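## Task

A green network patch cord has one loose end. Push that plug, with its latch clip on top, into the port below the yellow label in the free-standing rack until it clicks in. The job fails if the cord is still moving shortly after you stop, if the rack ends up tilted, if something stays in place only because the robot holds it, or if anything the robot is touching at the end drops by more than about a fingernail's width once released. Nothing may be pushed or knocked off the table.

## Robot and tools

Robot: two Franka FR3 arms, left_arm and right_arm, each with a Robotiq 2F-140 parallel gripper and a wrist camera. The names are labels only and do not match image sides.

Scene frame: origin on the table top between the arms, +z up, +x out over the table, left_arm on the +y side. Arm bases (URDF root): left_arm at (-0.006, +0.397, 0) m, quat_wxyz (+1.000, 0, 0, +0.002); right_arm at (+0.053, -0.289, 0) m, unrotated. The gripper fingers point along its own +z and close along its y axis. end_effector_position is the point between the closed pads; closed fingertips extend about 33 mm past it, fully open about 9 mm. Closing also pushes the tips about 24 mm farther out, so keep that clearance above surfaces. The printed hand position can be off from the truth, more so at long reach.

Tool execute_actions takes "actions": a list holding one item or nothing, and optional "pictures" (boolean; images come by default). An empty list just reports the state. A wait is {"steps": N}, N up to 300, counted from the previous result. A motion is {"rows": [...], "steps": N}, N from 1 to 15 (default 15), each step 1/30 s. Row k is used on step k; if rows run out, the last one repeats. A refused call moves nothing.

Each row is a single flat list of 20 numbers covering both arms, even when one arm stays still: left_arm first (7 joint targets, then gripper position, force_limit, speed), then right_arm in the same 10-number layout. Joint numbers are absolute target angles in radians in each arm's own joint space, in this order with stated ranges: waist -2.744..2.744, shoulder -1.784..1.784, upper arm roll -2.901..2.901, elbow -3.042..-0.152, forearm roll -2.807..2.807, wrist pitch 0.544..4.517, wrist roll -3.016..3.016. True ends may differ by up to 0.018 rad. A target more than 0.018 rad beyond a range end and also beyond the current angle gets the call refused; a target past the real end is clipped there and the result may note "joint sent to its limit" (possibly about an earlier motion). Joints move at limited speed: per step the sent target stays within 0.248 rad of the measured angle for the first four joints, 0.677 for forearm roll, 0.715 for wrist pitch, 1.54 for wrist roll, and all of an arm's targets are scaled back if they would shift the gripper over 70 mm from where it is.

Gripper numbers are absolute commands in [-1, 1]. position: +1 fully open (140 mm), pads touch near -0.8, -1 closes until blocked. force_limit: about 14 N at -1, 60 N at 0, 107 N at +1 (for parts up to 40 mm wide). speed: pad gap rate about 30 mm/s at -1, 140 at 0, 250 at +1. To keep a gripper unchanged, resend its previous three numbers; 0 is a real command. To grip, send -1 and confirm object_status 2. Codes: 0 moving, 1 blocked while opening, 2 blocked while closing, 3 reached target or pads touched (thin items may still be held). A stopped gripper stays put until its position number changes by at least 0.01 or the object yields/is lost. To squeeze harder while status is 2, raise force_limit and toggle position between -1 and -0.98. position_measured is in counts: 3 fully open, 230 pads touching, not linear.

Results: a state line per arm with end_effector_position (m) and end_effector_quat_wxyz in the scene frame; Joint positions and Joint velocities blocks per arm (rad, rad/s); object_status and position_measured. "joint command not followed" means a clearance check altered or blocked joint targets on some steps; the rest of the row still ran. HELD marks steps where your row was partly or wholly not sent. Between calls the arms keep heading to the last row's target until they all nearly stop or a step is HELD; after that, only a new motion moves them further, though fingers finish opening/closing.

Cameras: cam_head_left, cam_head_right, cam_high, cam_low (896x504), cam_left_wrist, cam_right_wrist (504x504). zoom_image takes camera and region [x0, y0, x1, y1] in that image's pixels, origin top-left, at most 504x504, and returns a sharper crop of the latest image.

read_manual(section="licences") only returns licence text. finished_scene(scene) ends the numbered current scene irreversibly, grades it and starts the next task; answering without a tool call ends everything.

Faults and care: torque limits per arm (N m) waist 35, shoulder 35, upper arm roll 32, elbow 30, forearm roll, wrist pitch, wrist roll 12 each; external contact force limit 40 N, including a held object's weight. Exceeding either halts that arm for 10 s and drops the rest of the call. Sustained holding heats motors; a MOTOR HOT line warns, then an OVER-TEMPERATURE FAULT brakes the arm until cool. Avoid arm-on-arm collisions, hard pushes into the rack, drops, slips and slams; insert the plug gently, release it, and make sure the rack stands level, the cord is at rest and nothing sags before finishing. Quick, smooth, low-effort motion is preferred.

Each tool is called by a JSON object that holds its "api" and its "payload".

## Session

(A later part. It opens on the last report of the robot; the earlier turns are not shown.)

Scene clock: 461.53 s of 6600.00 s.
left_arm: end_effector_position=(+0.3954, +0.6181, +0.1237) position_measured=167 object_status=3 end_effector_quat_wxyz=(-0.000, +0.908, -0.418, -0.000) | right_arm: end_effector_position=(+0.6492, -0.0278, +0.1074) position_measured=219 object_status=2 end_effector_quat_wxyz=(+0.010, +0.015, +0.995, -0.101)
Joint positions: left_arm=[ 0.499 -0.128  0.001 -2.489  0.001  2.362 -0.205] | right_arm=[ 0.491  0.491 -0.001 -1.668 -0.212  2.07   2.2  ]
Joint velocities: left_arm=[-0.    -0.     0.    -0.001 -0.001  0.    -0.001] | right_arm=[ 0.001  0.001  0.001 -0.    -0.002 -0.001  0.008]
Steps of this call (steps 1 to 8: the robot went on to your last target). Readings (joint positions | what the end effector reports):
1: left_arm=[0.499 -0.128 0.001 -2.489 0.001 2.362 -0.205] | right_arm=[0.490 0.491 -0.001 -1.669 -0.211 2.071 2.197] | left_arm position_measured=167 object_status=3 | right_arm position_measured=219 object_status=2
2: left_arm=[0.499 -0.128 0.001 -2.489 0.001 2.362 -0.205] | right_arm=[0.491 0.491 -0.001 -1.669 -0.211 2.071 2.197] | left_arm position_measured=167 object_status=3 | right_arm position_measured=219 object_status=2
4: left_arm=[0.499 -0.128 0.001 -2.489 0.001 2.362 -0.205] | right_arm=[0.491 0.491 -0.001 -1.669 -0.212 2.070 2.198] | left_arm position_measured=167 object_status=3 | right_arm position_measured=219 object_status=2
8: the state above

Gaining (.6492). Continue the same.

{"api": "execute_actions", "payload": {"actions": [{"rows":[[0.5,-0.13,0,-2.49,0,2.36,-0.2,-0.3,0,0,0.4898,0.4918,-0.004,-1.658,-0.2205,2.081,2.208,-1,0.6,-0.8],[0.5,-0.13,0,-2.49,0,2.36,-0.2,-0.3,0,0,0.4907,0.493,-0.004,-1.6561,-0.2225,2.0789,2.21,-1,0.6,-0.8],[0.5,-0.13,0,-2.49,0,2.36,-0.2,-0.3,0,0,0.4915,0.4942,-0.004,-1.6542,-0.2245,2.0768,2.212,-1,0.6,-0.8],[0.5,-0.13,0,-2.49,0,2.36,-0.2,-0.3,0,0,0.4924,0.4954,-0.004,-1.6523,-0.2265,2.0747,2.214,-1,0.6,-0.8],[0.5,-0.13,0,-2.49,0,2.36,-0.2,-0.3,0,0,0.4932,0.4966,-0.004,-1.6504,-0.2285,2.0726,2.216,-1,0.6,-0.8],[0.5,-0.13,0,-2.49,0,2.36,-0.2,-0.3,0,0,0.4941,0.4978,-0.004,-1.6485,-0.2305,2.0705,2.218,-1,0.6,-0.8],[0.5,-0.13,0,-2.49,0,2.36,-0.2,-0.3,0,0,0.4949,0.499,-0.004,-1.6466,-0.2325,2.0684,2.22,-1,0.6,-0.8],[0.5,-0.13,0,-2.49,0,2.36,-0.2,-0.3,0,0,0.4958,0.5002,-0.004,-1.6447,-0.2345,2.0663,2.222,-1,0.6,-0.8],[0.5,-0.13,0,-2.49,0,2.36,-0.2,-0.3,0,0,0.4966,0.5014,-0.004,-1.6428,-0.2365,2.0642,2.223,-1,0.6,-0.8],[0.5,-0.13,0,-2.49,0,2.36,-0.2,-0.3,0,0,0.4975,0.5026,-0.004,-1.6409,-0.2385,2.0621,2.224,-1,0.6,-0.8],[0.5,-0.13,0,-2.49,0,2.36,-0.2,-0.3,0,0,0.4983,0.5038,-0.004,-1.639,-0.2405,2.06,2.225,-1,0.6,-0.8],[0.5,-0.13,0,-2.49,0,2.36,-0.2,-0.3,0,0,0.4992,0.505,-0.004,-1.6371,-0.2425,2.0579,2.226,-1,0.6,-0.8]],"steps":15}], "pictures": false}}

{"api": "execute_actions", "payload": {"actions": [{"steps":8}], "pictures": false}}

Scene clock: 472.50 s of 6600.00 s.
left_arm: end_effector_position=(+0.3954, +0.6181, +0.1237) position_measured=167 object_status=3 end_effector_quat_wxyz=(-0.000, +0.908, -0.418, -0.000) | right_arm: end_effector_position=(+0.6517, -0.0274, +0.1074) position_measured=219 object_status=2 end_effector_quat_wxyz=(+0.013, +0.014, +0.994, -0.112)
Joint positions: left_arm=[ 0.499 -0.128  0.001 -2.489  0.001  2.362 -0.205] | right_arm=[ 0.499  0.506 -0.001 -1.646 -0.235  2.052  2.215]
Joint velocities: left_arm=[-0.    -0.001  0.     0.002 -0.001  0.001  0.001] | right_arm=[ 0.004  0.014  0.001  0.02  -0.027 -0.003  0.021]
Steps of this call (steps 1 to 15: the robot went on to your last target; steps 16 to 90: nothing new was sent; then 7.47 s passed at rest; steps 91 to 105: all 15 steps of this action). Readings (joint positions | what the end effector reports):
91: left_arm=[0.499 -0.128 0.001 -2.489 0.001 2.362 -0.205] | right_arm=[0.491 0.492 -0.001 -1.668 -0.213 2.069 2.203] | left_arm position_measured=167 object_status=3 | right_arm position_measured=219 object_status=2
92: left_arm=[0.499 -0.128 0.001 -2.489 0.001 2.362 -0.205] | right_arm=[0.492 0.492 -0.001 -1.667 -0.213 2.068 2.203] | left_arm position_measured=167 object_status=3 | right_arm position_measured=219 object_status=2
94: left_arm=[0.499 -0.128 0.001 -2.489 0.001 2.362 -0.205] | right_arm=[0.493 0.494 -0.001 -1.664 -0.216 2.066 2.204] | left_arm position_measured=167 object_status=3 | right_arm position_measured=219 object_status=2
98: left_arm=[0.499 -0.128 0.001 -2.489 0.001 2.362 -0.205] | right_arm=[0.495 0.498 -0.001 -1.657 -0.222 2.059 2.208] | left_arm position_measured=167 object_status=3 | right_arm position_measured=219 object_status=2
105: the state above

Scene clock: 472.77 s of 6600.00 s.
left_arm: end_effector_position=(+0.3954, +0.6181, +0.1237) position_measured=167 object_status=3 end_effector_quat_wxyz=(-0.000, +0.908, -0.418, -0.000) | right_arm: end_effector_position=(+0.6522, -0.0274, +0.1073) position_measured=219 object_status=2 end_effector_quat_wxyz=(+0.014, +0.015, +0.993, -0.113)
Joint positions: left_arm=[ 0.499 -0.128  0.001 -2.489  0.001  2.362 -0.205] | right_arm=[ 0.5    0.507 -0.001 -1.644 -0.237  2.052  2.219]
Joint velocities: left_arm=[-0.002  0.    -0.001 -0.     0.001  0.    -0.001] | right_arm=[ 0.001  0.003  0.001  0.001 -0.    -0.001  0.008]
Steps of this call (steps 1 to 8: the robot went on to your last target). Readings (joint positions | what the end effector reports):
1: left_arm=[0.499 -0.128 0.001 -2.489 0.001 2.362 -0.205] | right_arm=[0.499 0.506 -0.001 -1.645 -0.235 2.052 2.216] | left_arm position_measured=167 object_status=3 | right_arm position_measured=219 object_status=2
2: left_arm=[0.499 -0.128 0.001 -2.489 0.001 2.362 -0.205] | right_arm=[0.499 0.507 -0.001 -1.645 -0.236 2.052 2.216] | left_arm position_measured=167 object_status=3 | right_arm position_measured=219 object_status=2
4: left_arm=[0.499 -0.128 0.001 -2.489 0.001 2.362 -0.205] | right_arm=[0.499 0.507 -0.001 -1.645 -0.236 2.052 2.217] | left_arm position_measured=167 object_status=3 | right_arm position_measured=219 object_status=2
8: the state above

{"api": "execute_actions", "payload": {"actions": [{"rows":[[0.5,-0.13,0,-2.49,0,2.36,-0.2,-0.3,0,0,0.4975,0.5080,-0.004,-1.6360,-0.241,2.058,2.22,-1,0.6,-0.8],[0.5,-0.13,0,-2.49,0,2.36,-0.2,-0.3,0,0,0.4968,0.5092,-0.0043,-1.6330,-0.241,2.0587,2.219,-1,0.6,-0.8],[0.5,-0.13,0,-2.49,0,2.36,-0.2,-0.3,0,0,0.4961,0.5104,-0.0046,-1.6300,-0.241,2.0594,2.218,-1,0.6,-0.8],[0.5,-0.13,0,-2.49,0,2.36,-0.2,-0.3,0,0,0.4954,0.5116,-0.0049,-1.6270,-0.241,2.0601,2.217,-1,0.6,-0.8],[0.5,-0.13,0,-2.49,0,2.36,-0.2,-0.3,0,0,0.4947,0.5128,-0.0052,-1.6240,-0.2415,2.0608,2.216,-1,0.6,-0.8],[0.5,-0.13,0,-2.49,0,2.36,-0.2,-0.3,0,0,0.4940,0.5140,-0.0055,-1.6210,-0.2415,2.0615,2.216,-1,0.6,-0.8],[0.5,-0.13,0,-2.49,0,2.36,-0.2,-0.3,0,0,0.4933,0.5152,-0.0058,-1.6180,-0.242,2.0622,2.216,-1,0.6,-0.8],[0.5,-0.13,0,-2.49,0,2.36,-0.2,-0.3,0,0,0.4926,0.5164,-0.006,-1.6150,-0.242,2.0629,2.216,-1,0.6,-0.8],[0.5,-0.13,0,-2.49,0,2.36,-0.2,-0.3,0,0,0.4919,0.5176,-0.0063,-1.6120,-0.2425,2.0636,2.216,-1,0.6,-0.8],[0.5,-0.13,0,-2.49,0,2.36,-0.2,-0.3,0,0,0.4912,0.5188,-0.0066,-1.6090,-0.2425,2.0643,2.216,-1,0.6,-0.8],[0.5,-0.13,0,-2.49,0,2.36,-0.2,-0.3,0,0,0.4906,0.5198,-0.0068,-1.6063,-0.243,2.065,2.216,-1,0.6,-0.8]],"steps":15}], "pictures": false}}

{"api": "execute_actions", "payload": {"actions": [{"steps":8}], "pictures": false}}

Scene clock: 484.37 s of 6600.00 s.
left_arm: end_effector_position=(+0.3954, +0.6181, +0.1237) position_measured=167 object_status=3 end_effector_quat_wxyz=(-0.000, +0.908, -0.418, -0.000) | right_arm: end_effector_position=(+0.6545, -0.0271, +0.1074) position_measured=219 object_status=2 end_effector_quat_wxyz=(+0.011, +0.018, +0.993, -0.115)
Joint positions: left_arm=[ 0.499 -0.128  0.001 -2.489  0.001  2.362 -0.205] | right_arm=[ 0.499  0.521 -0.001 -1.621 -0.235  2.035  2.221]
Joint velocities: left_arm=[-0.001 -0.     0.002  0.001  0.001 -0.     0.001] | right_arm=[ 0.001  0.009  0.001  0.013  0.    -0.012  0.   ]
Steps of this call (steps 1 to 15: the robot went on to your last target; steps 16 to 90: nothing new was sent; then 8.10 s passed at rest; steps 91 to 105: all 15 steps of this action). Readings (joint positions | what the end effector reports):
91: left_arm=[0.499 -0.128 0.001 -2.489 0.001 2.362 -0.205] | right_arm=[0.500 0.508 -0.001 -1.644 -0.237 2.052 2.221] | left_arm position_measured=167 object_status=3 | right_arm position_measured=219 object_status=2
92: left_arm=[0.499 -0.128 0.001 -2.489 0.001 2.362 -0.205] | right_arm=[0.500 0.508 -0.001 -1.643 -0.237 2.051 2.221] | left_arm position_measured=167 object_status=3 | right_arm position_measured=219 object_status=2
94: left_arm=[0.499 -0.128 0.001 -2.489 0.001 2.362 -0.205] | right_arm=[0.500 0.510 -0.001 -1.640 -0.237 2.049 2.221] | left_arm position_measured=167 object_status=3 | right_arm position_measured=219 object_status=2
98: left_arm=[0.499 -0.128 0.001 -2.489 0.001 2.362 -0.205] | right_arm=[0.500 0.515 -0.001 -1.632 -0.236 2.043 2.221] | left_arm position_measured=167 object_status=3 | right_arm position_measured=219 object_status=2
105: the state above

Scene clock: 484.63 s of 6600.00 s.
left_arm: end_effector_position=(+0.3954, +0.6181, +0.1237) position_measured=167 object_status=3 end_effector_quat_wxyz=(-0.000, +0.908, -0.418, -0.000) | right_arm: end_effector_position=(+0.6545, -0.0270, +0.1074) position_measured=219 object_status=2 end_effector_quat_wxyz=(+0.011, +0.018, +0.993, -0.115)
Joint positions: left_arm=[ 0.499 -0.128  0.001 -2.489  0.001  2.362 -0.205] | right_arm=[ 0.499  0.521 -0.001 -1.62  -0.235  2.034  2.221]
Joint velocities: left_arm=[ 0.001 -0.     0.001  0.    -0.001  0.    -0.   ] | right_arm=[-0.    -0.     0.001  0.001 -0.    -0.001 -0.001]
Steps of this call (steps 1 to 8: the robot went on to your last target). Readings (joint positions | what the end effector reports):
1: left_arm=[0.499 -0.128 0.001 -2.489 0.001 2.362 -0.205] | right_arm=[0.499 0.521 -0.001 -1.621 -0.235 2.035 2.221] | left_arm position_measured=167 object_status=3 | right_arm position_measured=219 object_status=2
2: left_arm=[0.499 -0.128 0.001 -2.489 0.001 2.362 -0.205] | right_arm=[0.499 0.521 -0.001 -1.621 -0.235 2.035 2.221] | left_arm position_measured=167 object_status=3 | right_arm position_measured=219 object_status=2
4: left_arm=[0.499 -0.128 0.001 -2.489 0.001 2.362 -0.205] | right_arm=[0.499 0.521 -0.001 -1.620 -0.235 2.034 2.221] | left_arm position_measured=167 object_status=3 | right_arm position_measured=219 object_status=2
8: the state above

{"api": "execute_actions", "payload": {"actions": [{"rows":[[0.5,-0.13,0,-2.49,0,2.36,-0.2,-0.3,0,0,0.4912,0.5192,-0.0072,-1.606,-0.243,2.066,2.212,-1,0.6,-0.8],[0.5,-0.13,0,-2.49,0,2.36,-0.2,-0.3,0,0,0.4916,0.5188,-0.0075,-1.6055,-0.243,2.067,2.208,-1,0.6,-0.8],[0.5,-0.13,0,-2.49,0,2.36,-0.2,-0.3,0,0,0.4918,0.5185,-0.0075,-1.605,-0.243,2.068,2.205,-1,0.6,-0.8],[0.5,-0.13,0,-2.49,0,2.36,-0.2,-0.3,0,0,0.4918,0.5185,-0.0075,-1.6045,-0.243,2.069,2.203,-1,0.6,-0.8]],"steps":15}]}}

Scene clock: 491.33 s of 6600.00 s.
left_arm: end_effector_position=(+0.3954, +0.6181, +0.1237) position_measured=167 object_status=3 end_effector_quat_wxyz=(-0.000, +0.908, -0.418, -0.000) | right_arm: end_effector_position=(+0.6549, -0.0272, +0.1076) position_measured=219 object_status=2 end_effector_quat_wxyz=(+0.010, +0.013, +0.993, -0.115)
Joint positions: left_arm=[ 0.499 -0.128  0.001 -2.489  0.001  2.362 -0.205] | right_arm=[ 0.498  0.522 -0.001 -1.619 -0.235  2.034  2.211]
Joint velocities: left_arm=[ 0.     0.002 -0.001 -0.002 -0.001 -0.001  0.001] | right_arm=[ 0.001  0.001 -0.001  0.     0.    -0.    -0.008]
Steps of this call (steps 1 to 15: the robot went on to your last target; steps 16 to 90: nothing new was sent; then 3.20 s passed at rest; steps 91 to 105: all 15 steps of this action). Readings (joint positions | what the end effector reports):
91: left_arm=[0.499 -0.128 0.001 -2.489 0.001 2.362 -0.205] | right_arm=[0.499 0.522 -0.001 -1.620 -0.235 2.034 2.221] | left_arm position_measured=167 object_status=3 | right_arm position_measured=219 object_status=2
92: left_arm=[0.499 -0.128 0.001 -2.489 0.001 2.362 -0.205] | right_arm=[0.499 0.522 -0.001 -1.620 -0.235 2.034 2.220] | left_arm position_measured=167 object_status=3 | right_arm position_measured=219 object_status=2
94: left_arm=[0.499 -0.128 0.001 -2.489 0.001 2.362 -0.205] | right_arm=[0.499 0.522 -0.001 -1.620 -0.235 2.034 2.218] | left_arm position_measured=167 object_status=3 | right_arm position_measured=219 object_status=2
98: left_arm=[0.499 -0.128 0.001 -2.489 0.001 2.362 -0.205] | right_arm=[0.499 0.522 -0.001 -1.619 -0.235 2.034 2.215] | left_arm position_measured=167 object_status=3 | right_arm position_measured=219 object_status=2
105: the state above

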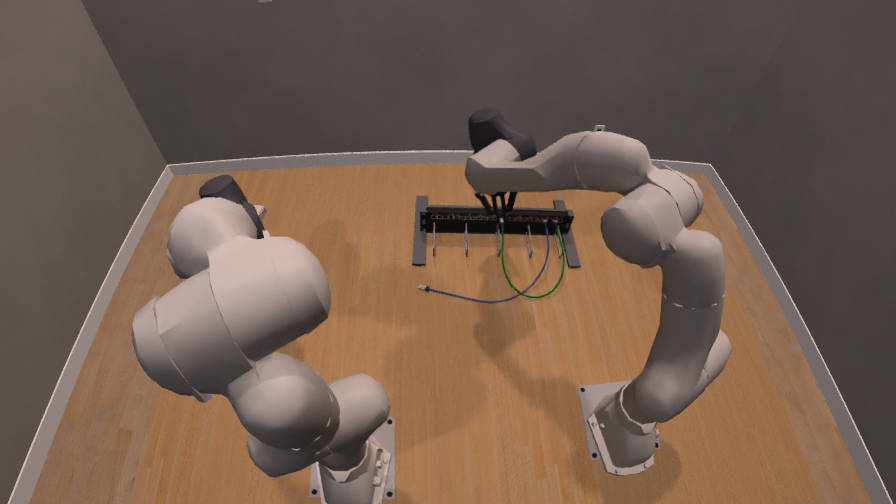

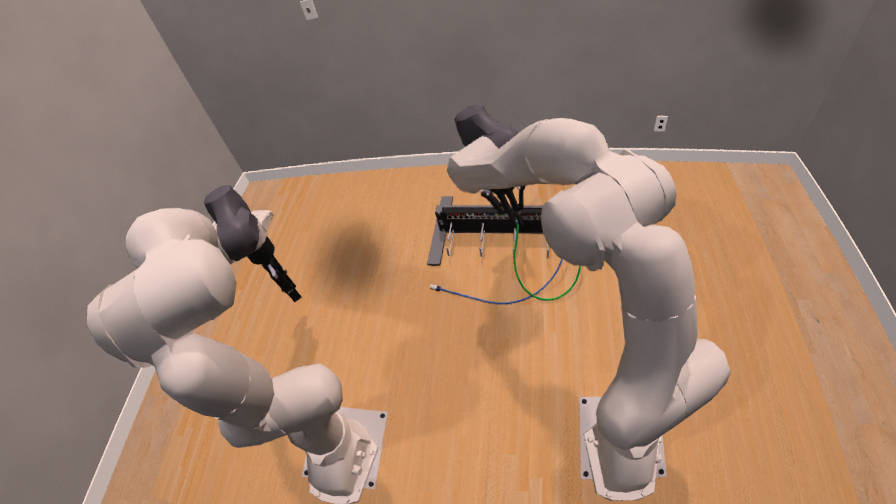

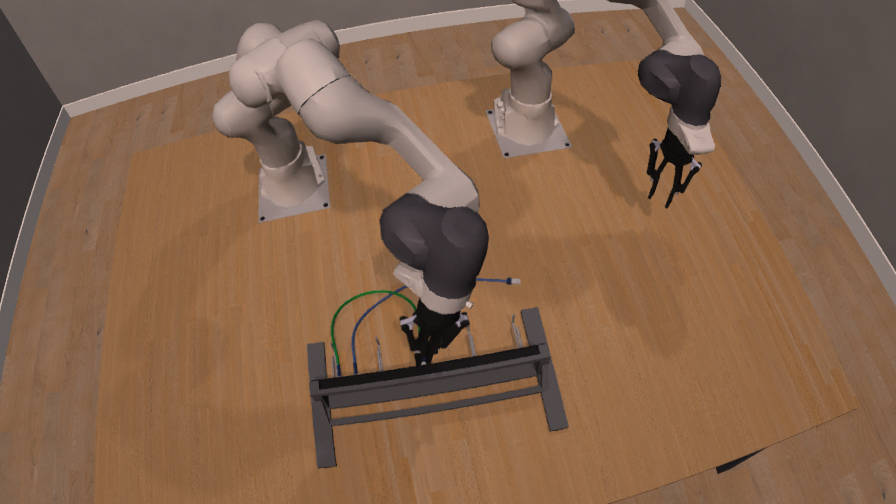

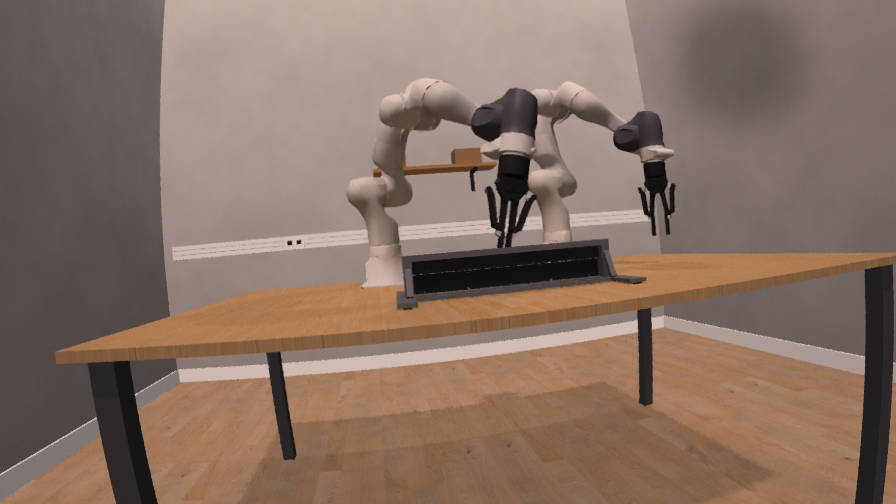

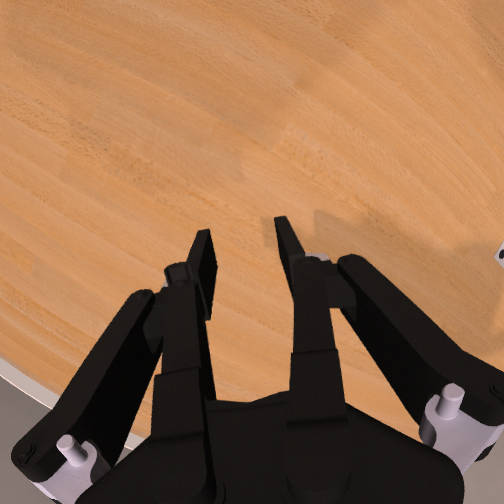

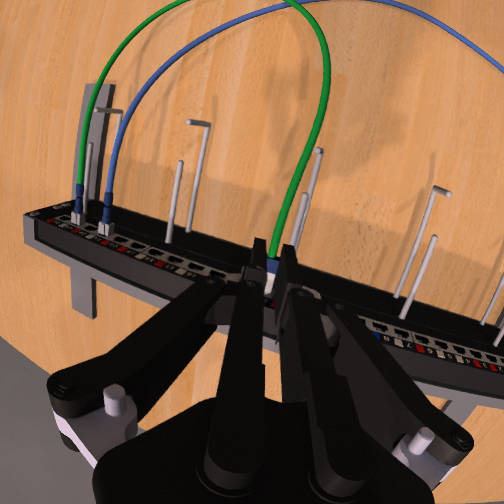

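{"api": "execute_actions", "payload": {"actions": [{"rows":[[0.5,-0.13,0,-2.49,0,2.36,-0.2,-0.3,0,0,0.4912,0.5192,-0.0075,-1.6035,-0.243,2.069,2.203,-1,0.6,-0.8],[0.5,-0.13,0,-2.49,0,2.36,-0.2,-0.3,0,0,0.4910,0.5199,-0.0075,-1.6025,-0.243,2.0688,2.203,-1,0.6,-0.8],[0.5,-0.13,0,-2.49,0,2.36,-0.2,-0.3,0,0,0.4908,0.5206,-0.0075,-1.6015,-0.243,2.0686,2.203,-1,0.6,-0.8],[0.5,-0.13,0,-2.49,0,2.36,-0.2,-0.3,0,0,0.4906,0.5213,-0.0075,-1.6005,-0.243,2.0684,2.203,-1,0.6,-0.8],[0.5,-0.13,0,-2.49,0,2.36,-0.2,-0.3,0,0,0.4904,0.522,-0.0075,-1.5995,-0.243,2.0682,2.203,-1,0.6,-0.8],[0.5,-0.13,0,-2.49,0,2.36,-0.2,-0.3,0,0,0.4902,0.5227,-0.0075,-1.5985,-0.243,2.068,2.203,-1,0.6,-0.8],[0.5,-0.13,0,-2.49,0,2.36,-0.2,-0.3,0,0,0.4900,0.5234,-0.0075,-1.5975,-0.243,2.0678,2.203,-1,0.6,-0.8],[0.5,-0.13,0,-2.49,0,2.36,-0.2,-0.3,0,0,0.4898,0.5241,-0.0075,-1.5965,-0.243,2.0676,2.203,-1,0.6,-0.8],[0.5,-0.13,0,-2.49,0,2.36,-0.2,-0.3,0,0,0.4896,0.5248,-0.0075,-1.5955,-0.243,2.0674,2.203,-1,0.6,-0.8],[0.5,-0.13,0,-2.49,0,2.36,-0.2,-0.3,0,0,0.4894,0.5255,-0.0075,-1.5945,-0.243,2.0672,2.203,-1,0.6,-0.8]],"steps":15}], "pictures": false}}

Scene clock: 498.67 s of 6600.00 s.
left_arm: end_effector_position=(+0.3954, +0.6181, +0.1237) position_measured=167 object_status=3 end_effector_quat_wxyz=(-0.000, +0.908, -0.418, -0.000) | right_arm: end_effector_position=(+0.6560, -0.0272, +0.1077) position_measured=219 object_status=2 end_effector_quat_wxyz=(+0.009, +0.013, +0.993, -0.115)
Joint positions: left_arm=[ 0.499 -0.128  0.001 -2.489  0.001  2.362 -0.205] | right_arm=[ 0.498  0.527 -0.001 -1.61  -0.234  2.028  2.209]
Joint velocities: left_arm=[ 0.     0.     0.001 -0.001 -0.001 -0.001 -0.   ] | right_arm=[-0.     0.002 -0.001  0.003  0.001 -0.003 -0.002]
Steps of this call (steps 1 to 15: the robot went on to your last target; steps 16 to 90: nothing new was sent; then 3.83 s passed at rest; steps 91 to 105: all 15 steps of this action). Readings (joint positions | what the end effector reports):
91: left_arm=[0.499 -0.128 0.001 -2.489 0.001 2.362 -0.205] | right_arm=[0.498 0.522 -0.001 -1.619 -0.235 2.034 2.209] | left_arm position_measured=167 object_status=3 | right_arm position_measured=219 object_status=2
92: left_arm=[0.499 -0.128 0.001 -2.489 0.001 2.362 -0.205] | right_arm=[0.498 0.522 -0.001 -1.619 -0.235 2.034 2.209] | left_arm position_measured=167 object_status=3 | right_arm position_measured=219 object_status=2
94: left_arm=[0.499 -0.128 0.001 -2.489 0.001 2.362 -0.205] | right_arm=[0.498 0.523 -0.001 -1.617 -0.235 2.033 2.209] | left_arm position_measured=167 object_status=3 | right_arm position_measured=219 object_status=2
98: left_arm=[0.499 -0.128 0.001 -2.489 0.001 2.362 -0.205] | right_arm=[0.498 0.525 -0.001 -1.614 -0.235 2.031 2.209] | left_arm position_measured=167 object_status=3 | right_arm position_measured=219 object_status=2
105: the state above

{"api": "execute_actions", "payload": {"actions": []}}

{"api": "zoom_image", "payload": {"camera": "cam_right_wrist", "region": [240,250,300,310]}}

{"api": "zoom_image", "payload": {"camera": "cam_right_wrist", "region": [60,175,130,245]}}

Scene clock: 501.17 s of 6600.00 s.
left_arm: end_effector_position=(+0.3954, +0.6181, +0.1237) position_measured=167 object_status=3 end_effector_quat_wxyz=(-0.000, +0.908, -0.418, -0.000) | right_arm: end_effector_position=(+0.6560, -0.0272, +0.1077) position_measured=219 object_status=2 end_effector_quat_wxyz=(+0.009, +0.013, +0.993, -0.115)
Joint positions: left_arm=[ 0.499 -0.128  0.001 -2.489  0.001  2.362 -0.205] | right_arm=[ 0.498  0.527 -0.001 -1.61  -0.234  2.028  2.208]
Joint velocities: left_arm=[ 0.     0.001  0.002 -0.001 -0.     0.     0.   ] | right_arm=[-0.001  0.001  0.     0.     0.002  0.    -0.002]
Steps of this call (steps 1 to 15: the robot went on to your last target; steps 16 to 75: nothing new was sent). Readings (joint positions | what the end effector reports):
1: left_arm=[0.499 -0.128 0.001 -2.489 0.001 2.362 -0.205] | right_arm=[0.498 0.527 -0.001 -1.610 -0.234 2.028 2.208] | left_arm position_measured=167 object_status=3 | right_arm position_measured=219 object_status=2
2: left_arm=[0.499 -0.128 0.001 -2.489 0.001 2.362 -0.205] | right_arm=[0.498 0.527 -0.001 -1.610 -0.234 2.028 2.208] | left_arm position_measured=167 object_status=3 | right_arm position_measured=219 object_status=2
4: left_arm=[0.499 -0.128 0.001 -2.489 0.001 2.362 -0.205] | right_arm=[0.498 0.527 -0.001 -1.610 -0.234 2.028 2.208] | left_arm position_measured=167 object_status=3 | right_arm position_measured=219 object_status=2
8: left_arm=[0.499 -0.128 0.001 -2.489 0.001 2.362 -0.205] | right_arm=[0.498 0.527 -0.001 -1.610 -0.234 2.028 2.208] | left_arm position_measured=167 object_status=3 | right_arm position_measured=219 object_status=2
75: the state above
All arms were judged still, so your last target was given up. Only a new action makes them travel on or press farther. Fingers that are still opening or closing keep moving.

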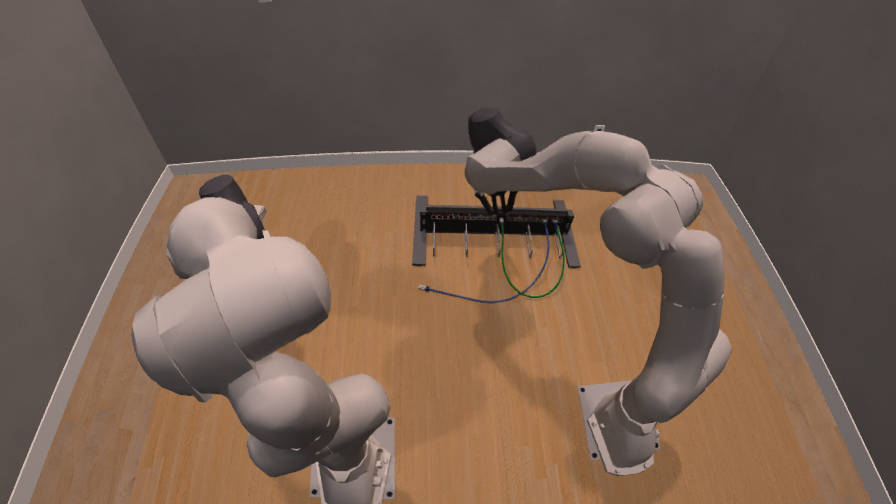

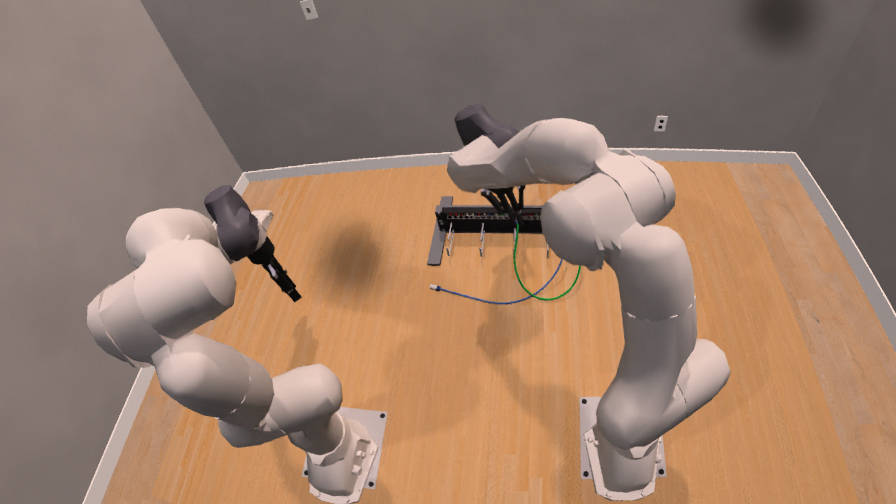

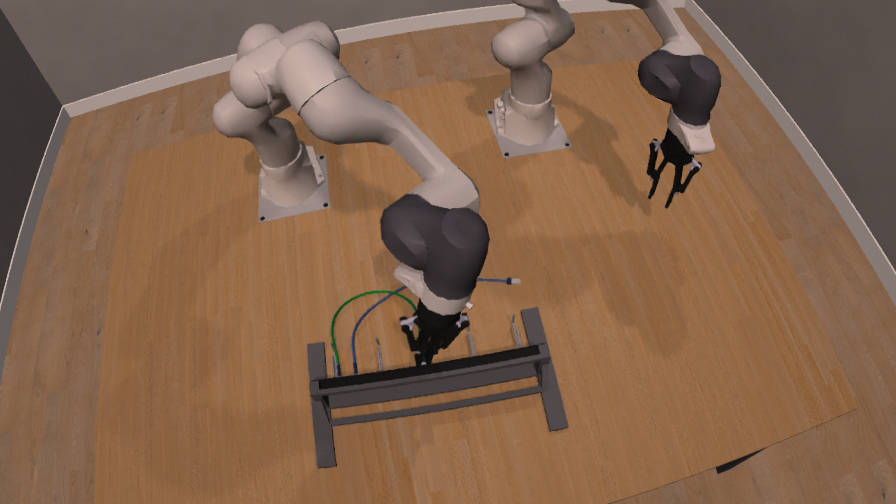

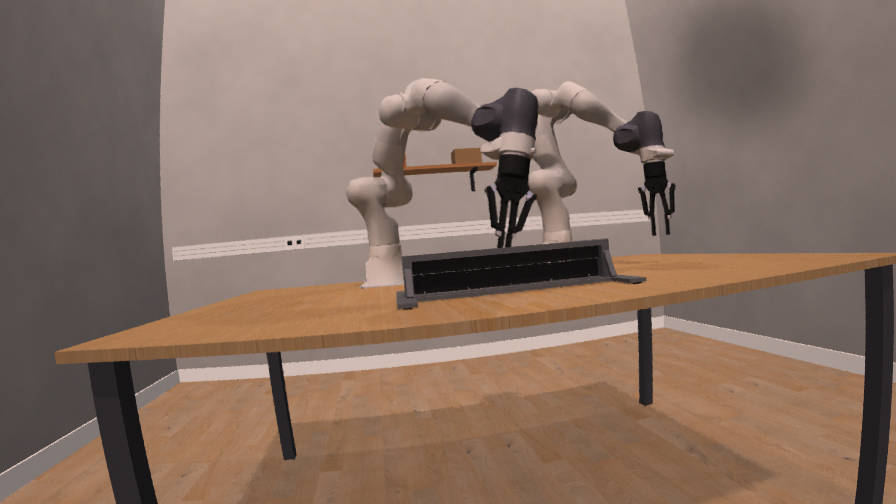

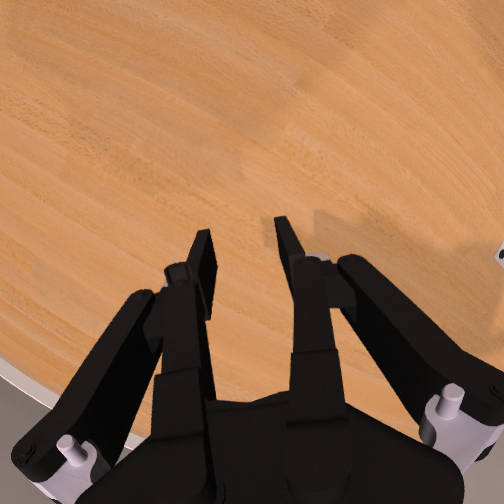

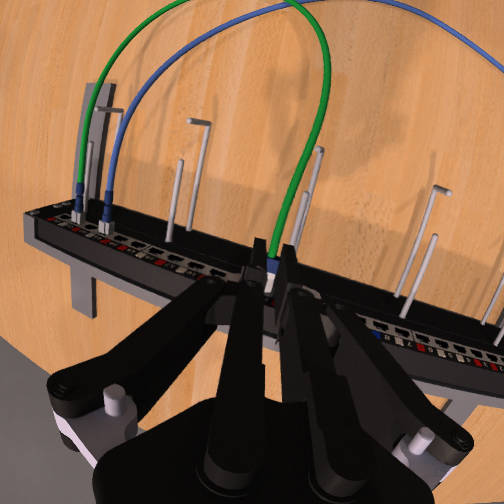

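Region (240, 250, 300, 310) of cam_right_wrist's 504x504 image, scaled by 8.400, with more detail than that image has.

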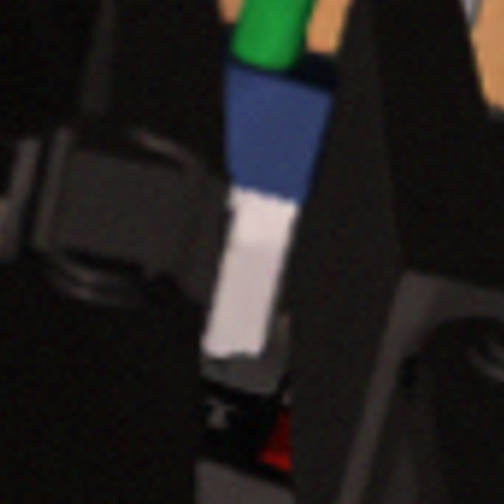

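Region (60, 175, 130, 245) of cam_right_wrist's 504x504 image, scaled by 7.200, with more detail than that image has.

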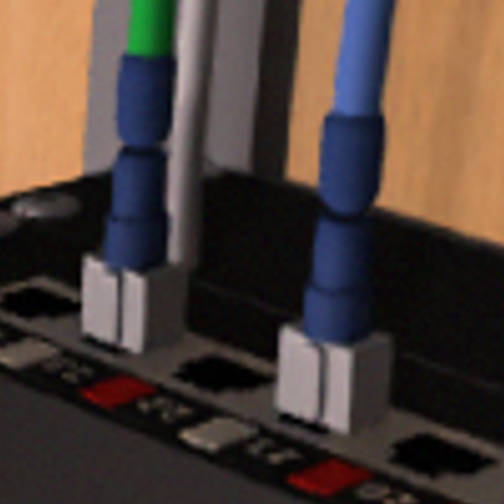

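{"api": "execute_actions", "payload": {"actions": [{"rows":[[0.5,-0.13,0,-2.49,0,2.36,-0.2,-0.3,0,0,0.4894,0.5245,-0.008,-1.594,-0.244,2.068,2.203,-1,0.6,-0.8],[0.5,-0.13,0,-2.49,0,2.36,-0.2,-0.3,0,0,0.4893,0.524,-0.0085,-1.5933,-0.245,2.0685,2.203,-1,0.6,-0.8],[0.5,-0.13,0,-2.49,0,2.36,-0.2,-0.3,0,0,0.4892,0.524,-0.0085,-1.5926,-0.245,2.069,2.202,-1,0.6,-0.8],[0.5,-0.13,0,-2.49,0,2.36,-0.2,-0.3,0,0,0.4891,0.5244,-0.0085,-1.5919,-0.245,2.069,2.201,-1,0.6,-0.8],[0.5,-0.13,0,-2.49,0,2.36,-0.2,-0.3,0,0,0.4890,0.5248,-0.0085,-1.5912,-0.245,2.069,2.200,-1,0.6,-0.8],[0.5,-0.13,0,-2.49,0,2.36,-0.2,-0.3,0,0,0.4889,0.5252,-0.0085,-1.5905,-0.245,2.069,2.199,-1,0.6,-0.8],[0.5,-0.13,0,-2.49,0,2.36,-0.2,-0.3,0,0,0.4888,0.5256,-0.0085,-1.5898,-0.245,2.069,2.199,-1,0.6,-0.8],[0.5,-0.13,0,-2.49,0,2.36,-0.2,-0.3,0,0,0.4887,0.526,-0.0085,-1.5891,-0.245,2.069,2.199,-1,0.6,-0.8],[0.5,-0.13,0,-2.49,0,2.36,-0.2,-0.3,0,0,0.4886,0.5264,-0.0085,-1.5884,-0.245,2.069,2.199,-1,0.6,-0.8]],"steps":15}], "pictures": false}}

Scene clock: 511.33 s of 6600.00 s.
left_arm: end_effector_position=(+0.3954, +0.6181, +0.1237) position_measured=167 object_status=3 end_effector_quat_wxyz=(-0.000, +0.908, -0.418, -0.000) | right_arm: end_effector_position=(+0.6596, -0.0271, +0.1081) position_measured=219 object_status=2 end_effector_quat_wxyz=(+0.012, +0.013, +0.993, -0.114)
Joint positions: left_arm=[ 0.499 -0.128  0.001 -2.489  0.001  2.362 -0.205] | right_arm=[ 0.495  0.531 -0.001 -1.604 -0.235  2.032  2.206]
Joint velocities: left_arm=[-0.001 -0.001 -0.    -0.002 -0.001  0.     0.   ] | right_arm=[-0.001 -0.    -0.     0.001  0.    -0.001 -0.004]
Steps of this call (steps 1 to 90: nothing new was sent; then 6.67 s passed at rest; steps 91 to 105: all 15 steps of this action). Readings (joint positions | what the end effector reports):
91: left_arm=[0.499 -0.128 0.001 -2.489 0.001 2.362 -0.205] | right_arm=[0.498 0.527 -0.001 -1.610 -0.234 2.028 2.208] | left_arm position_measured=167 object_status=3 | right_arm position_measured=219 object_status=2
92: left_arm=[0.499 -0.128 0.001 -2.489 0.001 2.362 -0.205] | right_arm=[0.498 0.527 -0.001 -1.610 -0.234 2.028 2.208] | left_arm position_measured=167 object_status=3 | right_arm position_measured=219 object_status=2
94: left_arm=[0.499 -0.128 0.001 -2.489 0.001 2.362 -0.205] | right_arm=[0.497 0.528 -0.001 -1.608 -0.235 2.030 2.208] | left_arm position_measured=167 object_status=3 | right_arm position_measured=219 object_status=2
98: left_arm=[0.499 -0.128 0.001 -2.489 0.001 2.362 -0.205] | right_arm=[0.496 0.530 -0.001 -1.606 -0.235 2.032 2.207] | left_arm position_measured=167 object_status=3 | right_arm position_measured=219 object_status=2
105: the state above

{"api": "execute_actions", "payload": {"actions": [{"rows":[[0.5,-0.13,0,-2.49,0,2.36,-0.2,-0.3,0,0,0.490,0.5275,-0.007,-1.5915,-0.243,2.062,2.205,-1,0.6,-0.8],[0.5,-0.13,0,-2.49,0,2.36,-0.2,-0.3,0,0,0.4912,0.5285,-0.0055,-1.5945,-0.2415,2.055,2.205,-1,0.6,-0.8],[0.5,-0.13,0,-2.49,0,2.36,-0.2,-0.3,0,0,0.4924,0.5295,-0.004,-1.5975,-0.24,2.048,2.205,-1,0.6,-0.8],[0.5,-0.13,0,-2.49,0,2.36,-0.2,-0.3,0,0,0.4936,0.5303,-0.003,-1.6005,-0.238,2.041,2.205,-1,0.6,-0.8],[0.5,-0.13,0,-2.49,0,2.36,-0.2,-0.3,0,0,0.4948,0.531,-0.0015,-1.6035,-0.236,2.034,2.205,-1,0.6,-0.8],[0.5,-0.13,0,-2.49,0,2.36,-0.2,-0.3,0,0,0.496,0.532,0,-1.606,-0.234,2.027,2.205,-1,0.6,-0.8],[0.5,-0.13,0,-2.49,0,2.36,-0.2,-0.3,0,0,0.4972,0.533,0.001,-1.6085,-0.2325,2.02,2.205,-1,0.6,-0.8],[0.5,-0.13,0,-2.49,0,2.36,-0.2,-0.3,0,0,0.4986,0.534,0.002,-1.611,-0.231,2.013,2.205,-1,0.6,-0.8],[0.5,-0.13,0,-2.49,0,2.36,-0.2,-0.3,0,0,0.500,0.535,0.003,-1.6135,-0.2295,2.006,2.205,-1,0.6,-0.8]],"steps":15}]}}

{"api": "zoom_image", "payload": {"camera": "cam_right_wrist", "region": [240,250,300,310]}}

Scene clock: 525.10 s of 6600.00 s.
left_arm: end_effector_position=(+0.3954, +0.6181, +0.1237) position_measured=167 object_status=3 end_effector_quat_wxyz=(-0.000, +0.908, -0.418, -0.000) | right_arm: end_effector_position=(+0.6592, -0.0271, +0.1080) position_measured=219 object_status=2 end_effector_quat_wxyz=(+0.011, +0.012, +0.993, -0.114)
Joint positions: left_arm=[ 0.499 -0.128  0.001 -2.489  0.001  2.362 -0.205] | right_arm=[ 0.496  0.531 -0.001 -1.604 -0.235  2.031  2.205]
Joint velocities: left_arm=[-0.    -0.001  0.001  0.002  0.    -0.001 -0.   ] | right_arm=[-0.    -0.     0.001  0.     0.002  0.001 -0.   ]
Steps of this call (steps 1 to 15: the robot went on to your last target; steps 16 to 90: nothing new was sent; then 10.27 s passed at rest; steps 91 to 105: all 15 steps of this action). Readings (joint positions | what the end effector reports):
91: left_arm=[0.499 -0.128 0.001 -2.489 0.001 2.362 -0.205] | right_arm=[0.495 0.531 -0.001 -1.604 -0.235 2.032 2.205] | left_arm position_measured=167 object_status=3 | right_arm position_measured=219 object_status=2
92: left_arm=[0.499 -0.128 0.001 -2.489 0.001 2.362 -0.205] | right_arm=[0.495 0.531 -0.001 -1.604 -0.235 2.032 2.205] | left_arm position_measured=167 object_status=3 | right_arm position_measured=219 object_status=2
94: left_arm=[0.499 -0.128 0.001 -2.489 0.001 2.362 -0.205] | right_arm=[0.495 0.531 -0.001 -1.604 -0.235 2.032 2.205] | left_arm position_measured=167 object_status=3 | right_arm position_measured=219 object_status=2
98: left_arm=[0.499 -0.128 0.001 -2.489 0.001 2.362 -0.205] | right_arm=[0.496 0.531 -0.001 -1.604 -0.235 2.031 2.205] | left_arm position_measured=167 object_status=3 | right_arm position_measured=219 object_status=2
105: the state above

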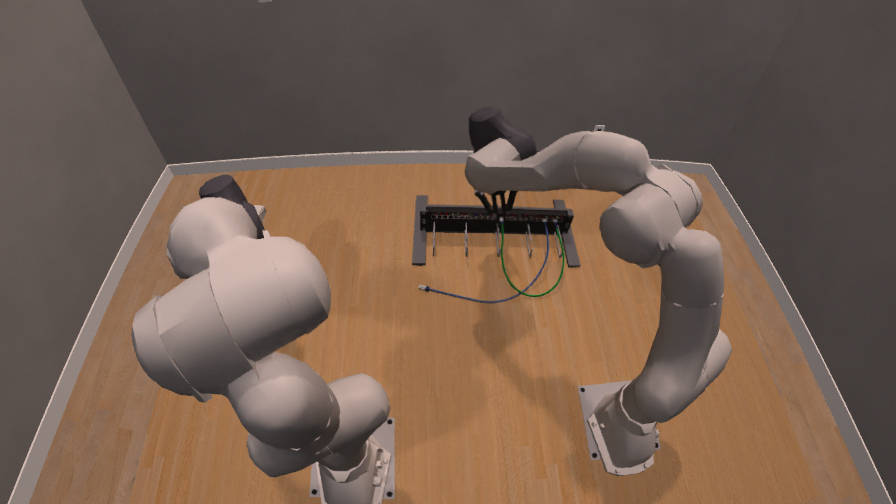

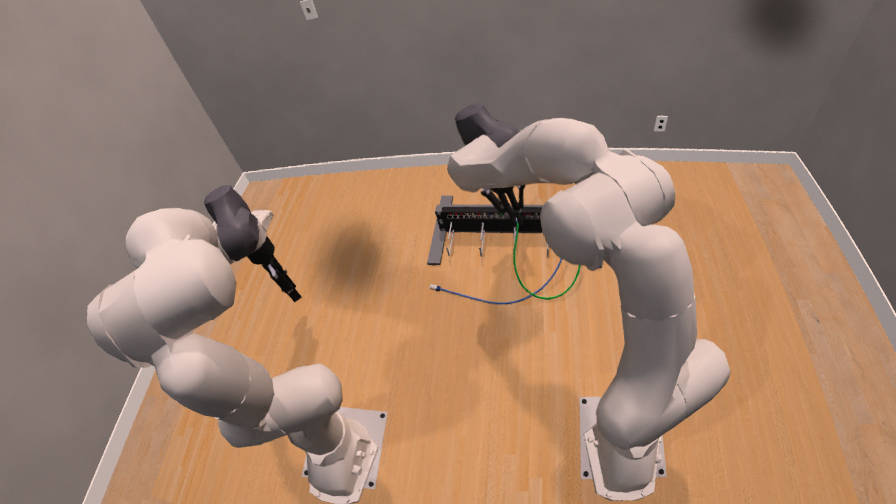

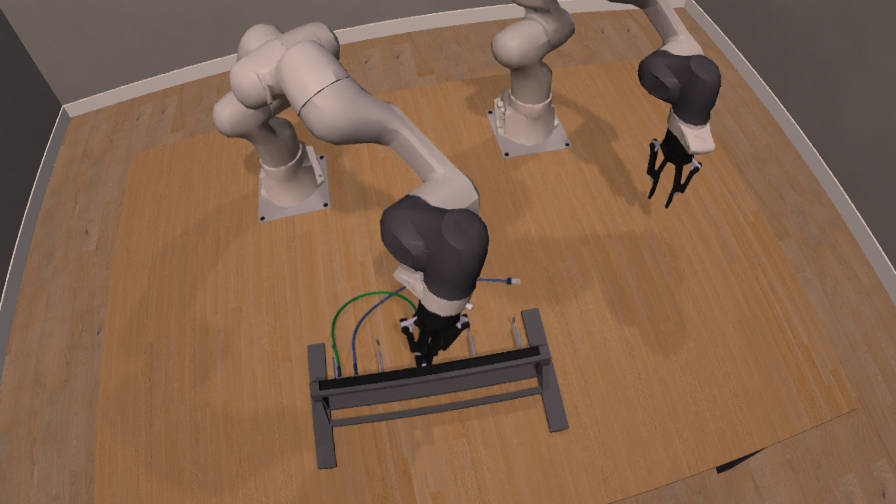

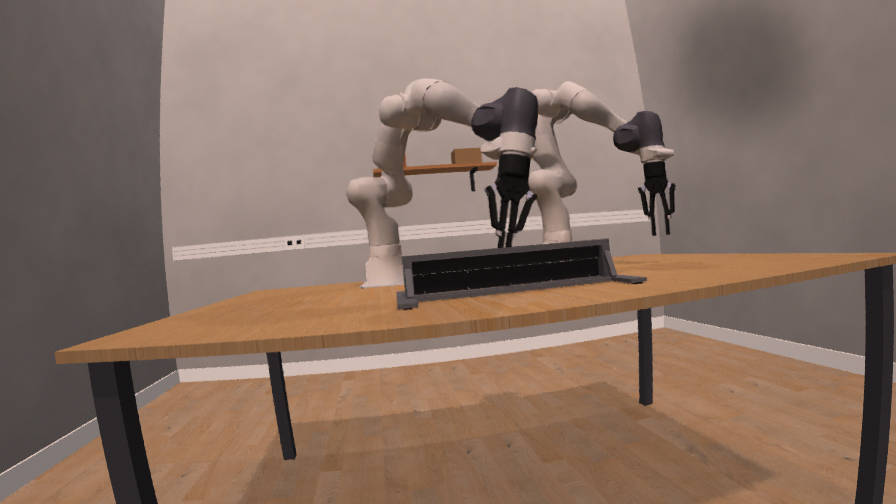

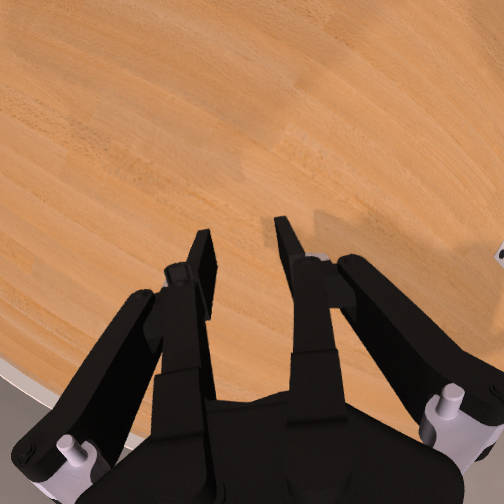

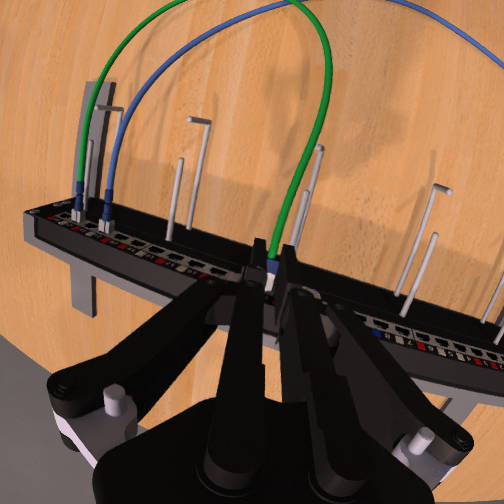

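Region (240, 250, 300, 310) of cam_right_wrist's 504x504 image, scaled by 8.400, with more detail than that image has.

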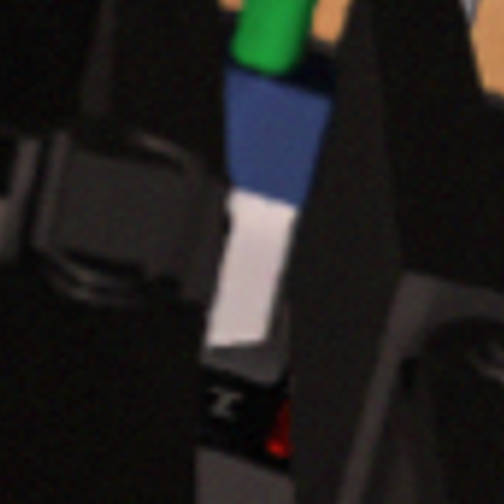

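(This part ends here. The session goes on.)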